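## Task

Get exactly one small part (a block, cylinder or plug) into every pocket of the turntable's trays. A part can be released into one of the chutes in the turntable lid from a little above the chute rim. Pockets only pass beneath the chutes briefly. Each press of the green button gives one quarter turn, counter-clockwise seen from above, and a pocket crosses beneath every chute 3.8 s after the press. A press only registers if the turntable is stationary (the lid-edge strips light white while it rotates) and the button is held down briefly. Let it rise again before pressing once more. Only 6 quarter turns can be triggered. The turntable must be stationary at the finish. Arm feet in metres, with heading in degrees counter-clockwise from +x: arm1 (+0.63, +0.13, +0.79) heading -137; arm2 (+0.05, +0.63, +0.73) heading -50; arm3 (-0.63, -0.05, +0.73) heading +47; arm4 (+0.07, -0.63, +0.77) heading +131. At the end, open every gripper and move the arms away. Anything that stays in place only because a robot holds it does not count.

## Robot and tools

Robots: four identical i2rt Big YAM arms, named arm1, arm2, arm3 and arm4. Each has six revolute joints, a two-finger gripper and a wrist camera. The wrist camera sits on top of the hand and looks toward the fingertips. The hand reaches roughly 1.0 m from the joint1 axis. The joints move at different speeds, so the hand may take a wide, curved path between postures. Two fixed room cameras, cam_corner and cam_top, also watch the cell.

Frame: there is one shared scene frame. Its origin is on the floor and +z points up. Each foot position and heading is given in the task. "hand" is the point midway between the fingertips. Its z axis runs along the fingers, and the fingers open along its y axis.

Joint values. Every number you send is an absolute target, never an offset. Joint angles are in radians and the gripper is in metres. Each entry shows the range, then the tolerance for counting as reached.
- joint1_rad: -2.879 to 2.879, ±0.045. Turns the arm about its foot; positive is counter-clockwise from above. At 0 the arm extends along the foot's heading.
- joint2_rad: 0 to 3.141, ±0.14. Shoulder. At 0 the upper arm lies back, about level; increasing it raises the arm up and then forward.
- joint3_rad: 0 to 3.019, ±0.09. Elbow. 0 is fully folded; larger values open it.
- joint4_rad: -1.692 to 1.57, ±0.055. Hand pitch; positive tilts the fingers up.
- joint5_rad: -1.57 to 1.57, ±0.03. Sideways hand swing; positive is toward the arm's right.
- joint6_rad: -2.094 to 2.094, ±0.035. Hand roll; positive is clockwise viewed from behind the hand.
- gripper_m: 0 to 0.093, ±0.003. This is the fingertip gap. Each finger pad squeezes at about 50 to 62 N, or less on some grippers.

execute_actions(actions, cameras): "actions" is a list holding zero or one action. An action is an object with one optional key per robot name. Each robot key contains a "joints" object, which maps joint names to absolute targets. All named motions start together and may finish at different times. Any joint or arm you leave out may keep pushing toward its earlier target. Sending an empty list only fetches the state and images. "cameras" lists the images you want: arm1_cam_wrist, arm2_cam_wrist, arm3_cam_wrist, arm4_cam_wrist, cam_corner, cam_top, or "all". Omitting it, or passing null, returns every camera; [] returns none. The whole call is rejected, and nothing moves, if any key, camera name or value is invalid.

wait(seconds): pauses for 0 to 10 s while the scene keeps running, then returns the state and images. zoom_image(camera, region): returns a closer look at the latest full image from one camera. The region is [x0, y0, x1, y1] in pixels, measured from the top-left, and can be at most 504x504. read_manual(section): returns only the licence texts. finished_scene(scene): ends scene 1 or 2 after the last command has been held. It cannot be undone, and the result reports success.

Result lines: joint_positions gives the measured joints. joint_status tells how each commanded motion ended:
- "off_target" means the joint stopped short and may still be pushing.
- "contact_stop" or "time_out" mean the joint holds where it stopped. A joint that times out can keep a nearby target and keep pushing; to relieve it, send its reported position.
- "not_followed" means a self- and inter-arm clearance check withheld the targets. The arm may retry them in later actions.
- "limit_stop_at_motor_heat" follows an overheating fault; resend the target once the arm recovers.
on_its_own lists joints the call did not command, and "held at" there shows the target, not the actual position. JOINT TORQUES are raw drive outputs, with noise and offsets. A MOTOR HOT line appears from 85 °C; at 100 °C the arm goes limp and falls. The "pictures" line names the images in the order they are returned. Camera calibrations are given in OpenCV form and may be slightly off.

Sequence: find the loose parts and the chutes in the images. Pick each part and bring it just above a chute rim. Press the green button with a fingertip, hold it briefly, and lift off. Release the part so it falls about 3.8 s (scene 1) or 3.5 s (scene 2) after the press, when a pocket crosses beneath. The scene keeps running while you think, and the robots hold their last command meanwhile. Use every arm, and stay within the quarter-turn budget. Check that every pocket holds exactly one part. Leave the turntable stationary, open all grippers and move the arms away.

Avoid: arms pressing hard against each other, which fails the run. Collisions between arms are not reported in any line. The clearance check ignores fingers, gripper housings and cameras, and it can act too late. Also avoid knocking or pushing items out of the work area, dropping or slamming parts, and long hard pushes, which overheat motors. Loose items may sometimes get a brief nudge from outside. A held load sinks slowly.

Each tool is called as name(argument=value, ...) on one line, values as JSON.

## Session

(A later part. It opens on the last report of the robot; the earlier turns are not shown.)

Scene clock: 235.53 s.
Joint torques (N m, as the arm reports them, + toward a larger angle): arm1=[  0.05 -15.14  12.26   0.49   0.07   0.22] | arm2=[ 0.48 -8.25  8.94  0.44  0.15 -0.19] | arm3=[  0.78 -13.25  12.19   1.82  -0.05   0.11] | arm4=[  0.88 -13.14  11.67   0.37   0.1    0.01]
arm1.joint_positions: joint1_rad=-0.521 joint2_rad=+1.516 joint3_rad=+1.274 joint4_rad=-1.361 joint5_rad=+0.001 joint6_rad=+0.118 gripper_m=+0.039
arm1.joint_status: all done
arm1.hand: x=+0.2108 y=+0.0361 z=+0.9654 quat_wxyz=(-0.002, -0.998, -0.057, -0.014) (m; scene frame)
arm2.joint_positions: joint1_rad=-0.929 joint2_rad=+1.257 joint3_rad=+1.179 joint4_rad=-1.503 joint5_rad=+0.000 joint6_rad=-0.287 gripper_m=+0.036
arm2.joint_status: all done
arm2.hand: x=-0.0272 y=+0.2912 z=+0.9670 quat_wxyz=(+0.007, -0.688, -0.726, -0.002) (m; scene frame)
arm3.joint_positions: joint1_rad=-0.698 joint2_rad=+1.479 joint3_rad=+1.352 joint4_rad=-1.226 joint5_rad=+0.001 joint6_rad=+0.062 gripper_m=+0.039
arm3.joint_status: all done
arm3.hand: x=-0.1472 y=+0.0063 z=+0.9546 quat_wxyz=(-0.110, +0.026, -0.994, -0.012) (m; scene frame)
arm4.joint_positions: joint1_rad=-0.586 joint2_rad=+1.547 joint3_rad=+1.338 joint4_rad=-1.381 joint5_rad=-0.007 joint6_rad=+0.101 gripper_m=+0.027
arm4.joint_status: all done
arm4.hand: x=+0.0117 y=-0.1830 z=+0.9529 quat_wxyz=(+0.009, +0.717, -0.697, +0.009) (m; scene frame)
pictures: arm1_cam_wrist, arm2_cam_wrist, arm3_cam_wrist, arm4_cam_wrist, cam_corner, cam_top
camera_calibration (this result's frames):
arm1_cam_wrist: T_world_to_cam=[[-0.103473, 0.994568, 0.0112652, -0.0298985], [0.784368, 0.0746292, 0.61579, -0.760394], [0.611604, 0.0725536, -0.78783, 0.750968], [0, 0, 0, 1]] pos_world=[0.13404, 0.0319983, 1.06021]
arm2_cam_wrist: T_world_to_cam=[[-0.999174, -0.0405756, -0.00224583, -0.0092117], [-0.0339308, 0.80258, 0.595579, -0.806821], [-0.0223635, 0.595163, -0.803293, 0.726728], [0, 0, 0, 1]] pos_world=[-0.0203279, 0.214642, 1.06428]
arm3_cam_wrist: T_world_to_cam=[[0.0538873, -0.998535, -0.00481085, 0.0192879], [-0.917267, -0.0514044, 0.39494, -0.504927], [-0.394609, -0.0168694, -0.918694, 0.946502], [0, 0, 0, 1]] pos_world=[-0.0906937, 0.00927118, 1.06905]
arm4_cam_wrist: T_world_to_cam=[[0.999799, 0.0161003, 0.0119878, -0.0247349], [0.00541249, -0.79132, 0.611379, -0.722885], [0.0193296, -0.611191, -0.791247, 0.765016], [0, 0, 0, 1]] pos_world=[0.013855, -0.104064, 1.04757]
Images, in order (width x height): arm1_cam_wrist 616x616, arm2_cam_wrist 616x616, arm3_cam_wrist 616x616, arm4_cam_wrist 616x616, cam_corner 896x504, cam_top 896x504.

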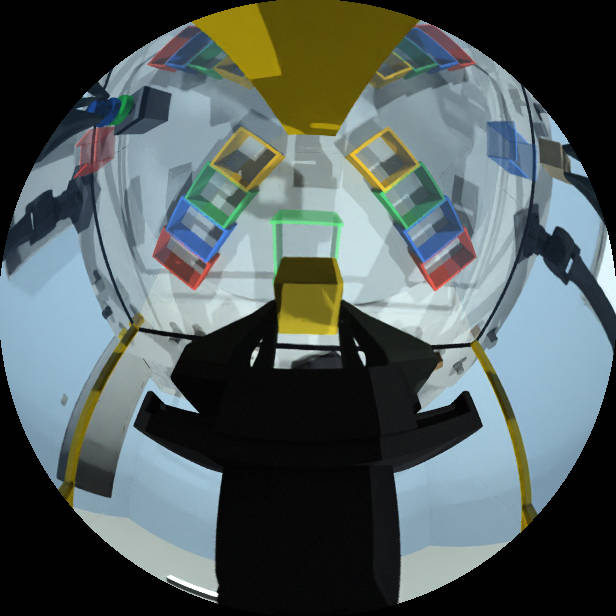

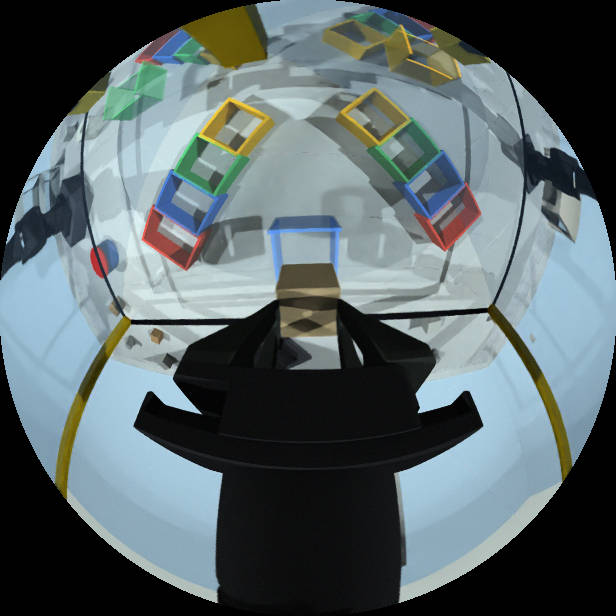

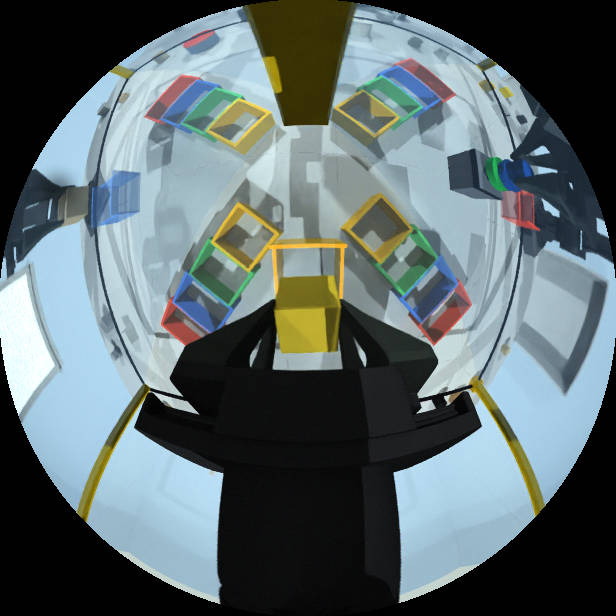

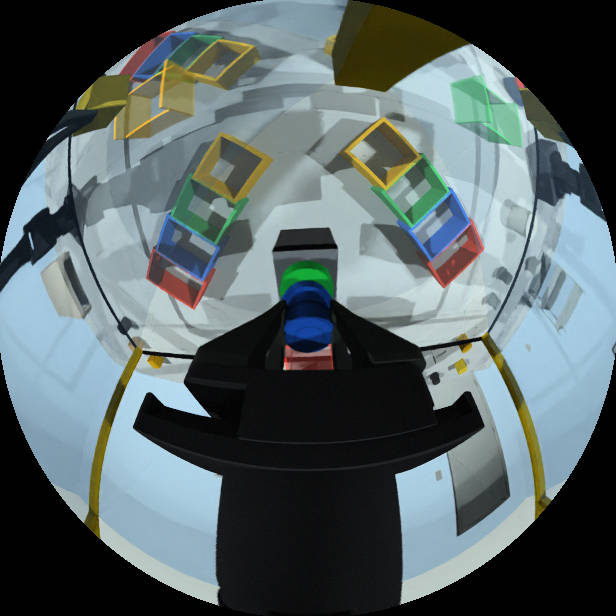

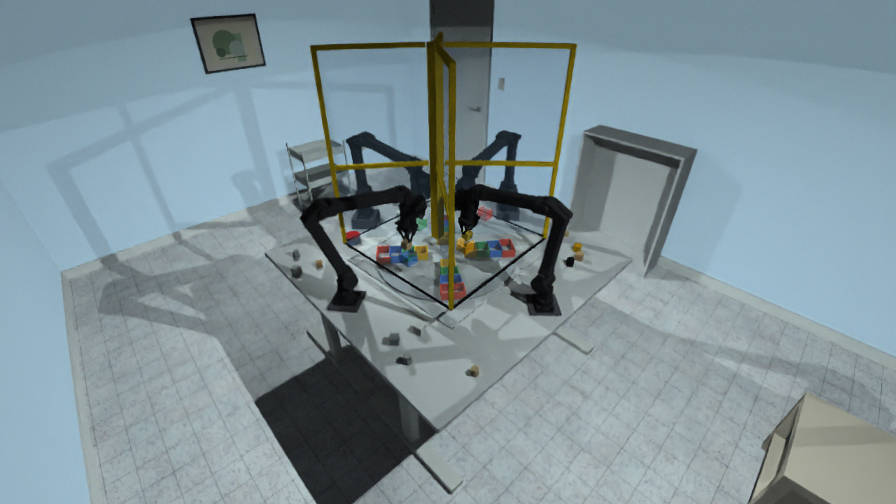

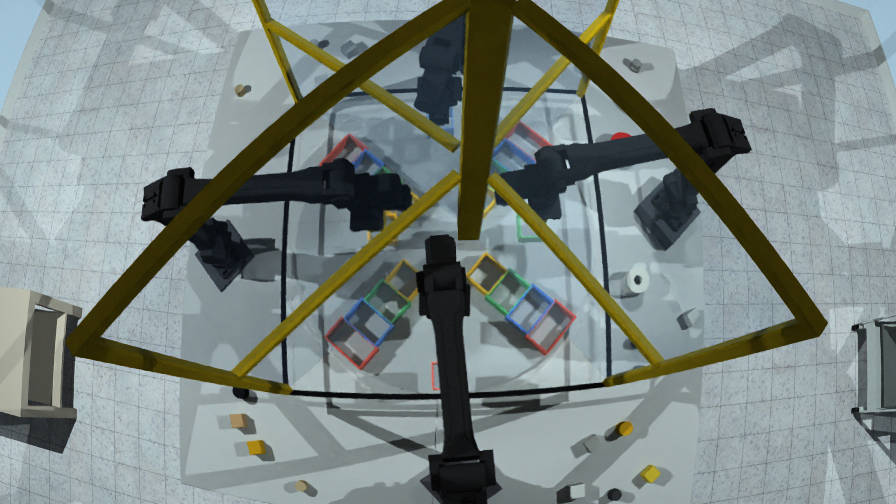

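execute_actions(actions=[{"arm4":{"joints":{"joint2_rad":1.61}}}], cameras=["cam_top","arm3_cam_wrist"])

execute_actions(actions=[{"arm4":{"joints":{"joint1_rad":-0.55,"joint2_rad":1.2,"joint3_rad":1.05,"joint4_rad":-1.42}}}], cameras=["cam_top"])

wait(seconds=1.5)

wait(seconds=0.6)

Scene clock: 244.03 s.
Joint torques (N m, as the arm reports them, + toward a larger angle): arm1=[  0.05 -15.15  12.28   0.47   0.08   0.22] | arm2=[ 0.5  -7.74  8.94  0.48  0.15 -0.19] | arm3=[  0.65 -13.1   12.25   1.62  -0.06   0.08] | arm4=[  0.61 -10.83  10.35   0.4    0.09   0.01]
arm1.joint_positions: joint1_rad=-0.521 joint2_rad=+1.516 joint3_rad=+1.274 joint4_rad=-1.361 joint5_rad=+0.001 joint6_rad=+0.118 gripper_m=+0.039
arm1.joint_status: not commanded
arm1.hand: x=+0.2108 y=+0.0361 z=+0.9654 quat_wxyz=(-0.002, -0.998, -0.057, -0.014) (m; scene frame)
arm2.joint_positions: joint1_rad=-0.929 joint2_rad=+1.257 joint3_rad=+1.179 joint4_rad=-1.503 joint5_rad=+0.000 joint6_rad=-0.287 gripper_m=+0.036
arm2.joint_status: not commanded
arm2.hand: x=-0.0272 y=+0.2912 z=+0.9670 quat_wxyz=(+0.007, -0.688, -0.726, -0.002) (m; scene frame)
arm3.joint_positions: joint1_rad=-0.698 joint2_rad=+1.479 joint3_rad=+1.352 joint4_rad=-1.226 joint5_rad=+0.001 joint6_rad=+0.062 gripper_m=+0.039
arm3.joint_status: not commanded
arm3.hand: x=-0.1472 y=+0.0063 z=+0.9546 quat_wxyz=(-0.110, +0.026, -0.994, -0.012) (m; scene frame)
arm4.joint_positions: joint1_rad=-0.586 joint2_rad=+1.579 joint3_rad=+1.359 joint4_rad=-1.384 joint5_rad=-0.007 joint6_rad=+0.101 gripper_m=+0.027
arm4.joint_status: all done
arm4.hand: x=+0.0107 y=-0.1753 z=+0.9468 quat_wxyz=(+0.013, +0.717, -0.697, +0.015) (m; scene frame)
pictures: arm3_cam_wrist, cam_top
camera_calibration (this result's frames):
arm3_cam_wrist: T_world_to_cam=[[0.0538873, -0.998535, -0.00481085, 0.0192879], [-0.917267, -0.0514044, 0.39494, -0.504927], [-0.394609, -0.0168694, -0.918694, 0.946502], [0, 0, 0, 1]] pos_world=[-0.0906937, 0.00927118, 1.06905]
Images, in order (width x height): arm3_cam_wrist 616x616, cam_top 896x504.

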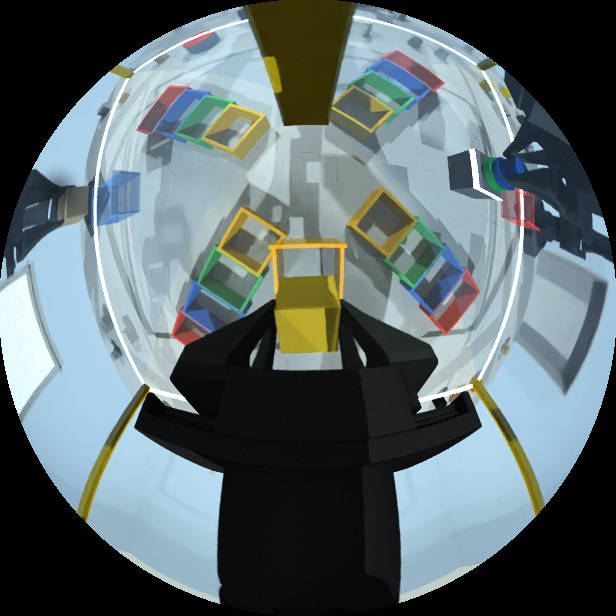

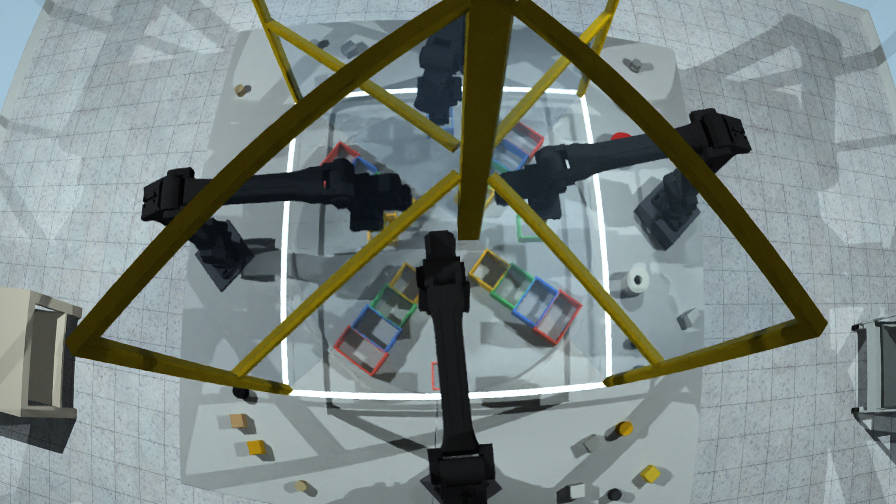

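Scene clock: 245.20 s.
Joint torques (N m, as the arm reports them, + toward a larger angle): arm1=[  0.08 -15.13  12.28   0.47   0.07   0.22] | arm2=[ 0.5  -7.88  8.95  0.51  0.14 -0.18] | arm3=[  0.57 -13.5   12.32   1.67  -0.04   0.09] | arm4=[ 1.01 -7.6   7.48 -0.31  0.    0.01]
arm1.joint_positions: joint1_rad=-0.521 joint2_rad=+1.516 joint3_rad=+1.274 joint4_rad=-1.361 joint5_rad=+0.001 joint6_rad=+0.118 gripper_m=+0.039
arm1.joint_status: not commanded
arm1.hand: x=+0.2108 y=+0.0361 z=+0.9654 quat_wxyz=(-0.002, -0.998, -0.057, -0.014) (m; scene frame)
arm2.joint_positions: joint1_rad=-0.929 joint2_rad=+1.257 joint3_rad=+1.179 joint4_rad=-1.503 joint5_rad=+0.000 joint6_rad=-0.287 gripper_m=+0.036
arm2.joint_status: not commanded
arm2.hand: x=-0.0272 y=+0.2912 z=+0.9670 quat_wxyz=(+0.007, -0.688, -0.726, -0.002) (m; scene frame)
arm3.joint_positions: joint1_rad=-0.698 joint2_rad=+1.479 joint3_rad=+1.352 joint4_rad=-1.226 joint5_rad=+0.001 joint6_rad=+0.062 gripper_m=+0.039
arm3.joint_status: not commanded
arm3.hand: x=-0.1472 y=+0.0063 z=+0.9546 quat_wxyz=(-0.110, +0.026, -0.994, -0.012) (m; scene frame)
arm4.joint_positions: joint1_rad=-0.553 joint2_rad=+1.198 joint3_rad=+1.052 joint4_rad=-1.413 joint5_rad=-0.005 joint6_rad=+0.101 gripper_m=+0.027
arm4.joint_status: all done
arm4.hand: x=+0.0169 y=-0.3054 z=+0.9744 quat_wxyz=(-0.001, +0.729, -0.685, -0.002) (m; scene frame)
pictures: cam_top
Images, in order (width x height): cam_top 896x504.

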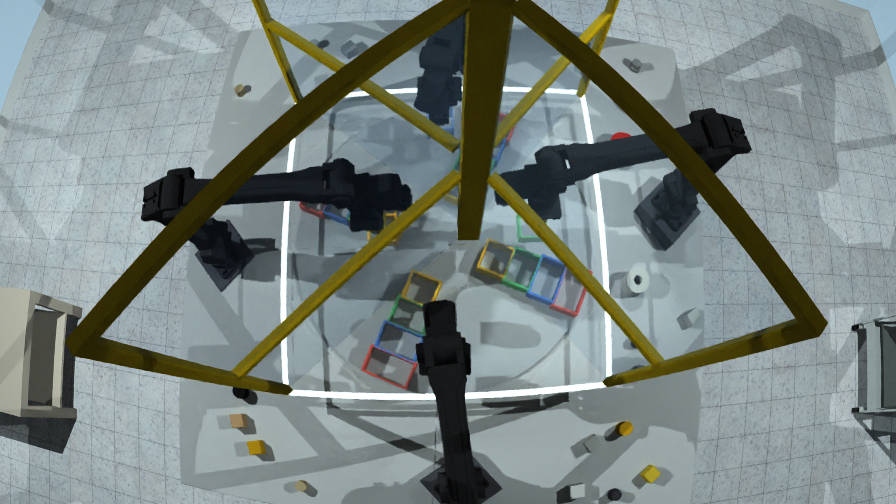

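Scene clock: 246.70 s.
Joint torques (N m, as the arm reports them, + toward a larger angle): arm1=[  0.08 -15.17  12.27   0.48   0.08   0.22] | arm2=[ 0.43 -7.95  8.9   0.5   0.14 -0.19] | arm3=[  0.7  -12.91  12.24   1.57  -0.05   0.06] | arm4=[ 0.71 -7.55  7.51 -0.2  -0.02  0.01]
arm1.joint_positions: joint1_rad=-0.521 joint2_rad=+1.516 joint3_rad=+1.274 joint4_rad=-1.361 joint5_rad=+0.001 joint6_rad=+0.118 gripper_m=+0.039
arm1.joint_status: not commanded
arm1.hand: x=+0.2108 y=+0.0361 z=+0.9654 quat_wxyz=(-0.002, -0.998, -0.057, -0.014) (m; scene frame)
arm2.joint_positions: joint1_rad=-0.929 joint2_rad=+1.257 joint3_rad=+1.179 joint4_rad=-1.503 joint5_rad=+0.000 joint6_rad=-0.287 gripper_m=+0.036
arm2.joint_status: not commanded
arm2.hand: x=-0.0272 y=+0.2912 z=+0.9670 quat_wxyz=(+0.007, -0.688, -0.726, -0.002) (m; scene frame)
arm3.joint_positions: joint1_rad=-0.698 joint2_rad=+1.479 joint3_rad=+1.352 joint4_rad=-1.226 joint5_rad=+0.001 joint6_rad=+0.062 gripper_m=+0.039
arm3.joint_status: not commanded
arm3.hand: x=-0.1472 y=+0.0063 z=+0.9546 quat_wxyz=(-0.110, +0.026, -0.994, -0.012) (m; scene frame)
arm4.joint_positions: joint1_rad=-0.553 joint2_rad=+1.198 joint3_rad=+1.052 joint4_rad=-1.413 joint5_rad=-0.005 joint6_rad=+0.101 gripper_m=+0.027
arm4.joint_status: all done
arm4.hand: x=+0.0169 y=-0.3054 z=+0.9744 quat_wxyz=(-0.001, +0.729, -0.685, -0.002) (m; scene frame)
wait: 1.50 s; at rest by 0.27 s
pictures: arm1_cam_wrist, arm2_cam_wrist, arm3_cam_wrist, arm4_cam_wrist, cam_corner, cam_top
camera_calibration (this result's frames):
arm1_cam_wrist: T_world_to_cam=[[-0.103473, 0.994568, 0.0112652, -0.0298985], [0.784368, 0.0746292, 0.61579, -0.760394], [0.611604, 0.0725536, -0.78783, 0.750968], [0, 0, 0, 1]] pos_world=[0.13404, 0.0319983, 1.06021]
arm2_cam_wrist: T_world_to_cam=[[-0.999174, -0.0405756, -0.00224583, -0.0092117], [-0.0339308, 0.80258, 0.595579, -0.806821], [-0.0223635, 0.595163, -0.803293, 0.726728], [0, 0, 0, 1]] pos_world=[-0.0203279, 0.214642, 1.06428]
arm3_cam_wrist: T_world_to_cam=[[0.0538873, -0.998535, -0.00481085, 0.0192879], [-0.917267, -0.0514044, 0.39494, -0.504927], [-0.394609, -0.0168694, -0.918694, 0.946502], [0, 0, 0, 1]] pos_world=[-0.0906937, 0.00927118, 1.06905]
arm4_cam_wrist: T_world_to_cam=[[0.998734, 0.0490839, 0.0109802, -0.0171208], [0.0333001, -0.808892, 0.587014, -0.815019], [0.0376947, -0.585905, -0.809503, 0.732304], [0, 0, 0, 1]] pos_world=[0.0166354, -0.229361, 1.07142]
Images, in order (width x height): arm1_cam_wrist 616x616, arm2_cam_wrist 616x616, arm3_cam_wrist 616x616, arm4_cam_wrist 616x616, cam_corner 896x504, cam_top 896x504.

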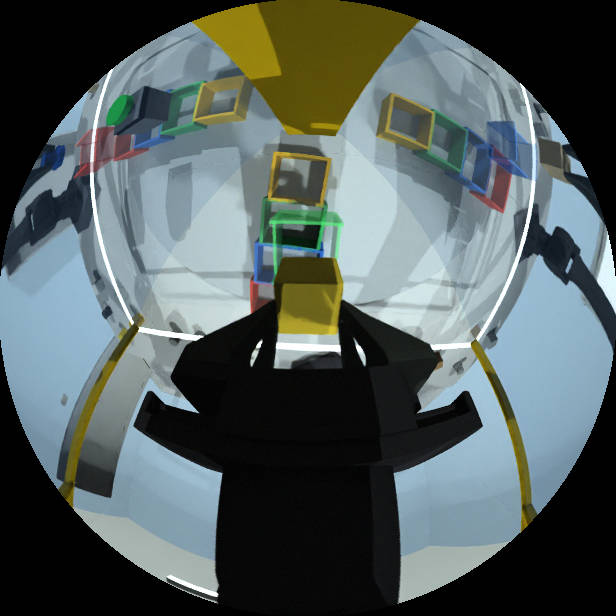

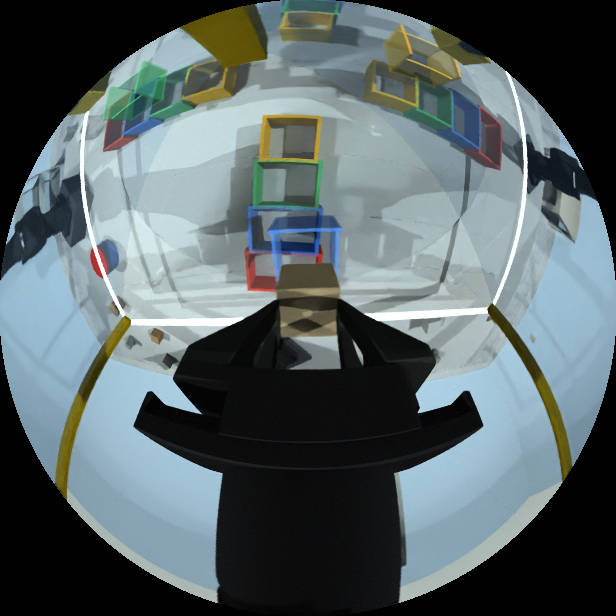

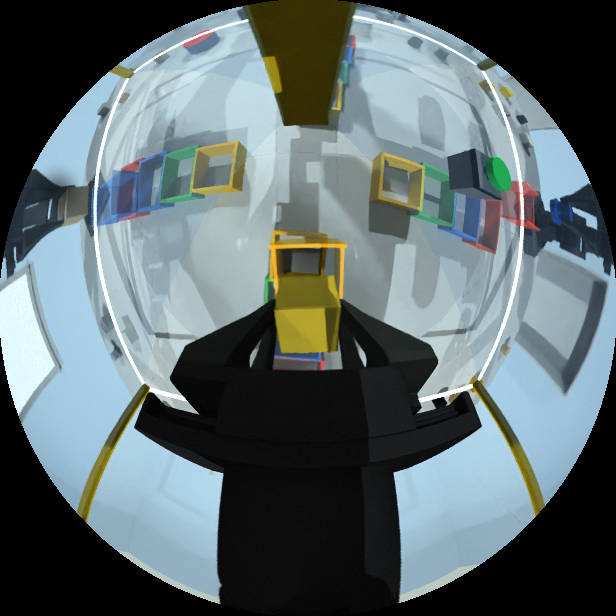

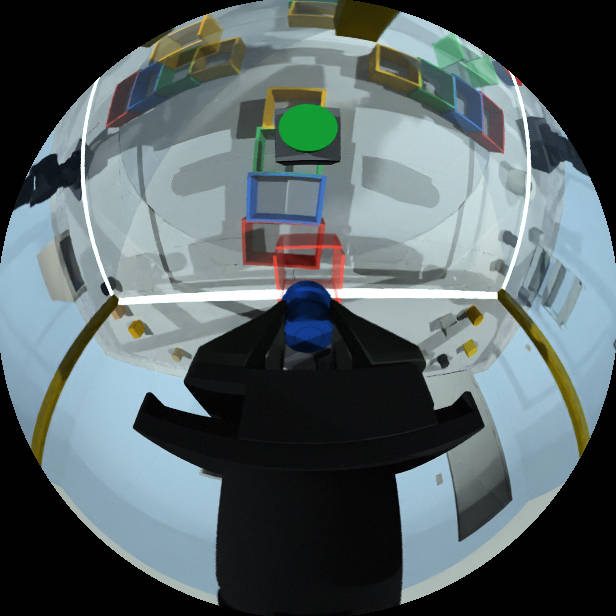

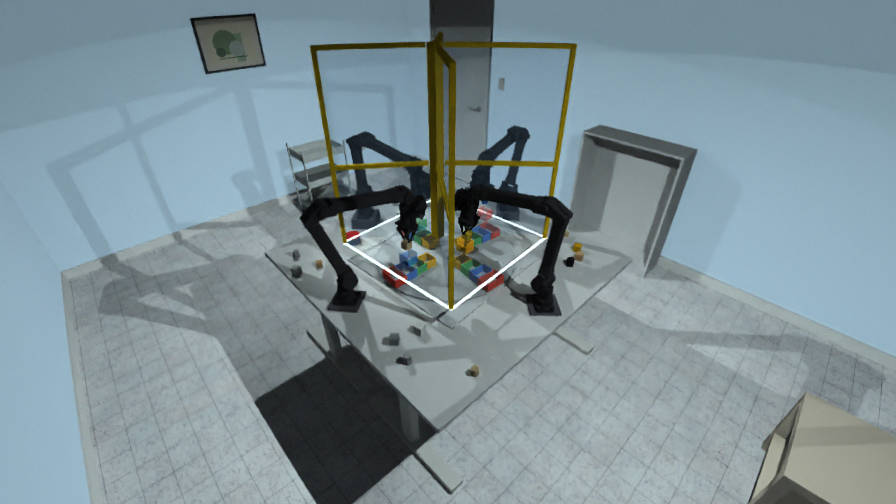

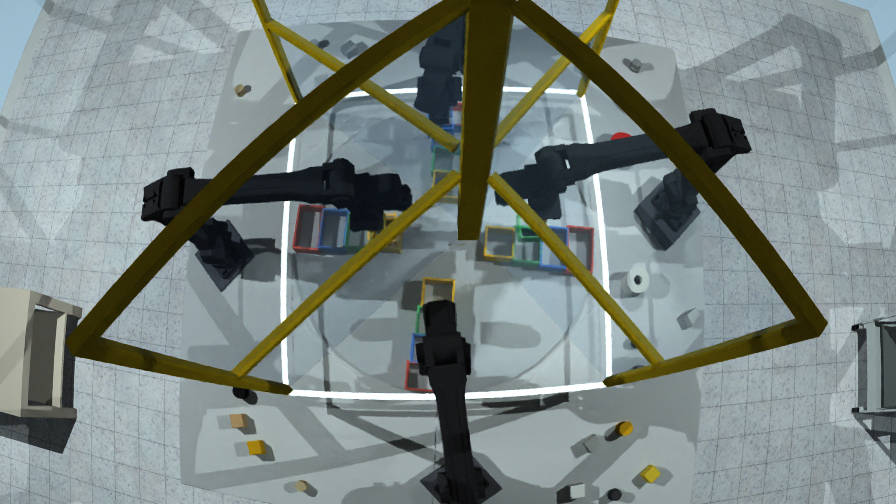

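Scene clock: 247.30 s.
Joint torques (N m, as the arm reports them, + toward a larger angle): arm1=[  0.08 -15.13  12.29   0.47   0.08   0.22] | arm2=[ 0.4  -7.79  8.94  0.46  0.16 -0.17] | arm3=[  1.1  -13.03  12.2    1.67  -0.08   0.06] | arm4=[ 0.5  -7.55  7.58 -0.32 -0.02  0.02]
arm1.joint_positions: joint1_rad=-0.521 joint2_rad=+1.516 joint3_rad=+1.274 joint4_rad=-1.361 joint5_rad=+0.001 joint6_rad=+0.118 gripper_m=+0.039
arm1.joint_status: not commanded
arm1.hand: x=+0.2108 y=+0.0361 z=+0.9654 quat_wxyz=(-0.002, -0.998, -0.057, -0.014) (m; scene frame)
arm2.joint_positions: joint1_rad=-0.929 joint2_rad=+1.257 joint3_rad=+1.179 joint4_rad=-1.503 joint5_rad=+0.000 joint6_rad=-0.287 gripper_m=+0.036
arm2.joint_status: not commanded
arm2.hand: x=-0.0272 y=+0.2912 z=+0.9670 quat_wxyz=(+0.007, -0.688, -0.726, -0.002) (m; scene frame)
arm3.joint_positions: joint1_rad=-0.698 joint2_rad=+1.479 joint3_rad=+1.352 joint4_rad=-1.226 joint5_rad=+0.001 joint6_rad=+0.062 gripper_m=+0.039
arm3.joint_status: not commanded
arm3.hand: x=-0.1472 y=+0.0063 z=+0.9546 quat_wxyz=(-0.110, +0.026, -0.994, -0.012) (m; scene frame)
arm4.joint_positions: joint1_rad=-0.553 joint2_rad=+1.198 joint3_rad=+1.052 joint4_rad=-1.413 joint5_rad=-0.005 joint6_rad=+0.101 gripper_m=+0.027
arm4.joint_status: all done
arm4.hand: x=+0.0169 y=-0.3054 z=+0.9744 quat_wxyz=(-0.001, +0.729, -0.685, -0.002) (m; scene frame)
wait: 0.60 s; at rest by 0.27 s
pictures: arm1_cam_wrist, arm2_cam_wrist, arm3_cam_wrist, arm4_cam_wrist, cam_corner, cam_top
camera_calibration (this result's frames):
arm1_cam_wrist: T_world_to_cam=[[-0.103473, 0.994568, 0.0112652, -0.0298985], [0.784368, 0.0746292, 0.61579, -0.760394], [0.611604, 0.0725536, -0.78783, 0.750968], [0, 0, 0, 1]] pos_world=[0.13404, 0.0319983, 1.06021]
arm2_cam_wrist: T_world_to_cam=[[-0.999174, -0.0405756, -0.00224583, -0.0092117], [-0.0339308, 0.80258, 0.595579, -0.806821], [-0.0223635, 0.595163, -0.803293, 0.726728], [0, 0, 0, 1]] pos_world=[-0.0203279, 0.214642, 1.06428]
arm3_cam_wrist: T_world_to_cam=[[0.0538873, -0.998535, -0.00481085, 0.0192879], [-0.917267, -0.0514044, 0.39494, -0.504927], [-0.394609, -0.0168694, -0.918694, 0.946502], [0, 0, 0, 1]] pos_world=[-0.0906937, 0.00927118, 1.06905]
arm4_cam_wrist: T_world_to_cam=[[0.998734, 0.0490839, 0.0109802, -0.0171208], [0.0333001, -0.808892, 0.587014, -0.815019], [0.0376947, -0.585905, -0.809503, 0.732304], [0, 0, 0, 1]] pos_world=[0.0166354, -0.229361, 1.07142]
Images, in order (width x height): arm1_cam_wrist 616x616, arm2_cam_wrist 616x616, arm3_cam_wrist 616x616, arm4_cam_wrist 616x616, cam_corner 896x504, cam_top 896x504.

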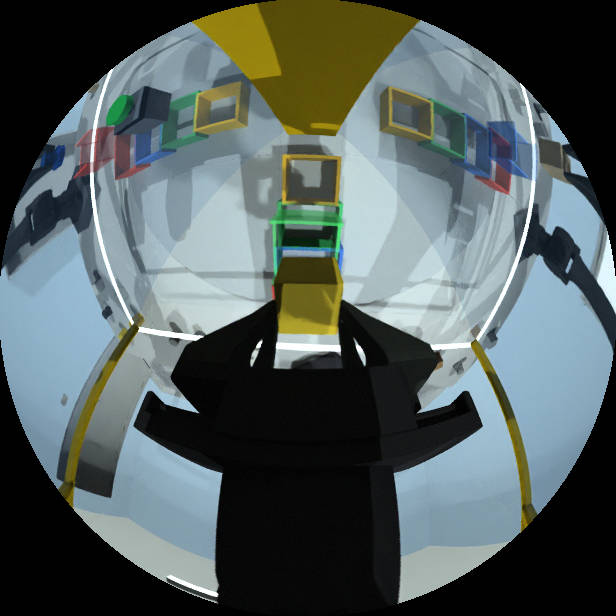

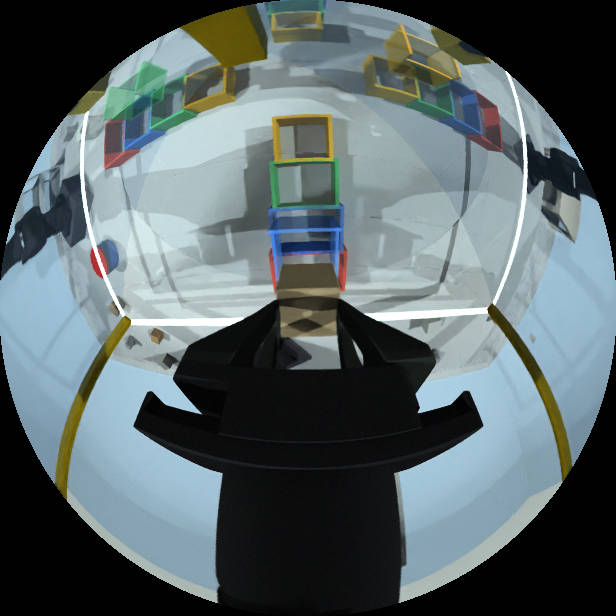

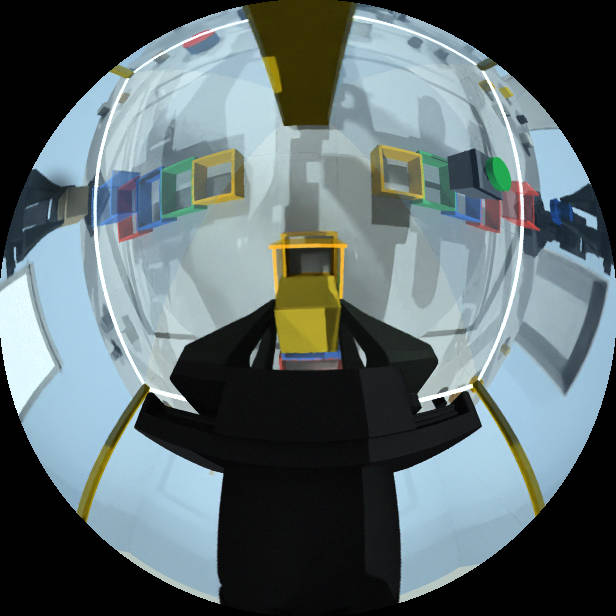

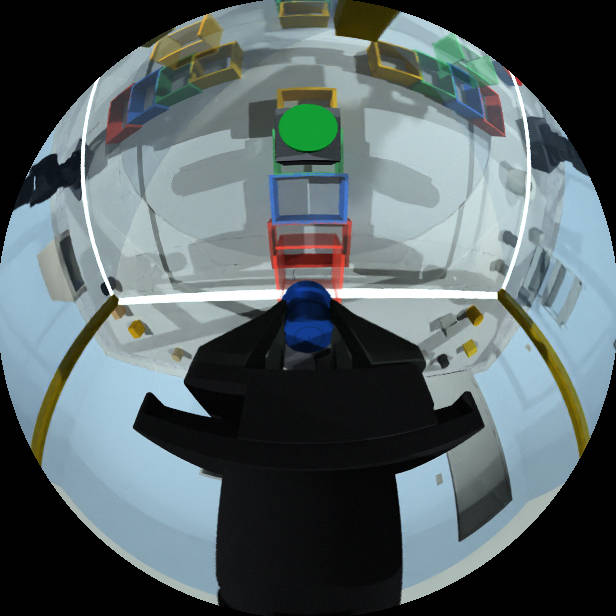

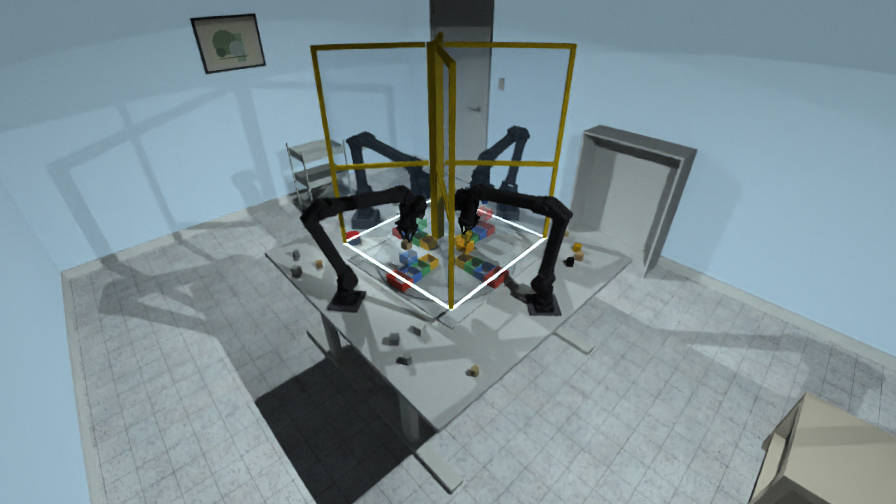

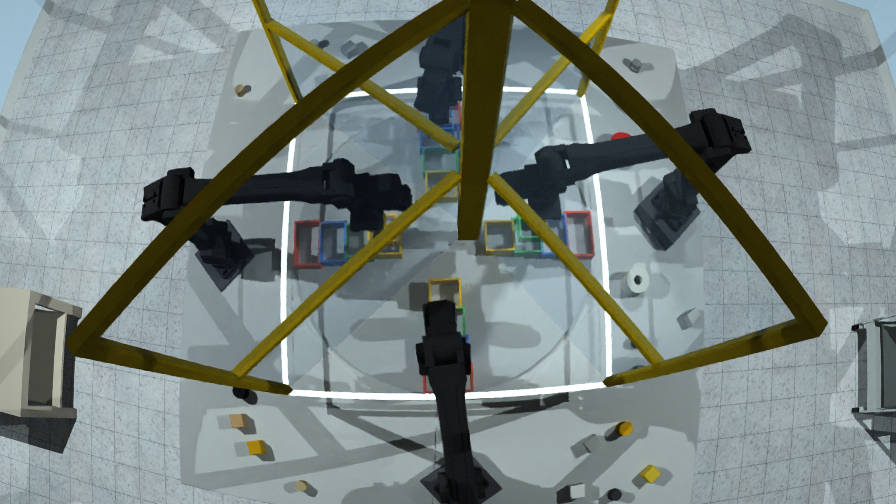

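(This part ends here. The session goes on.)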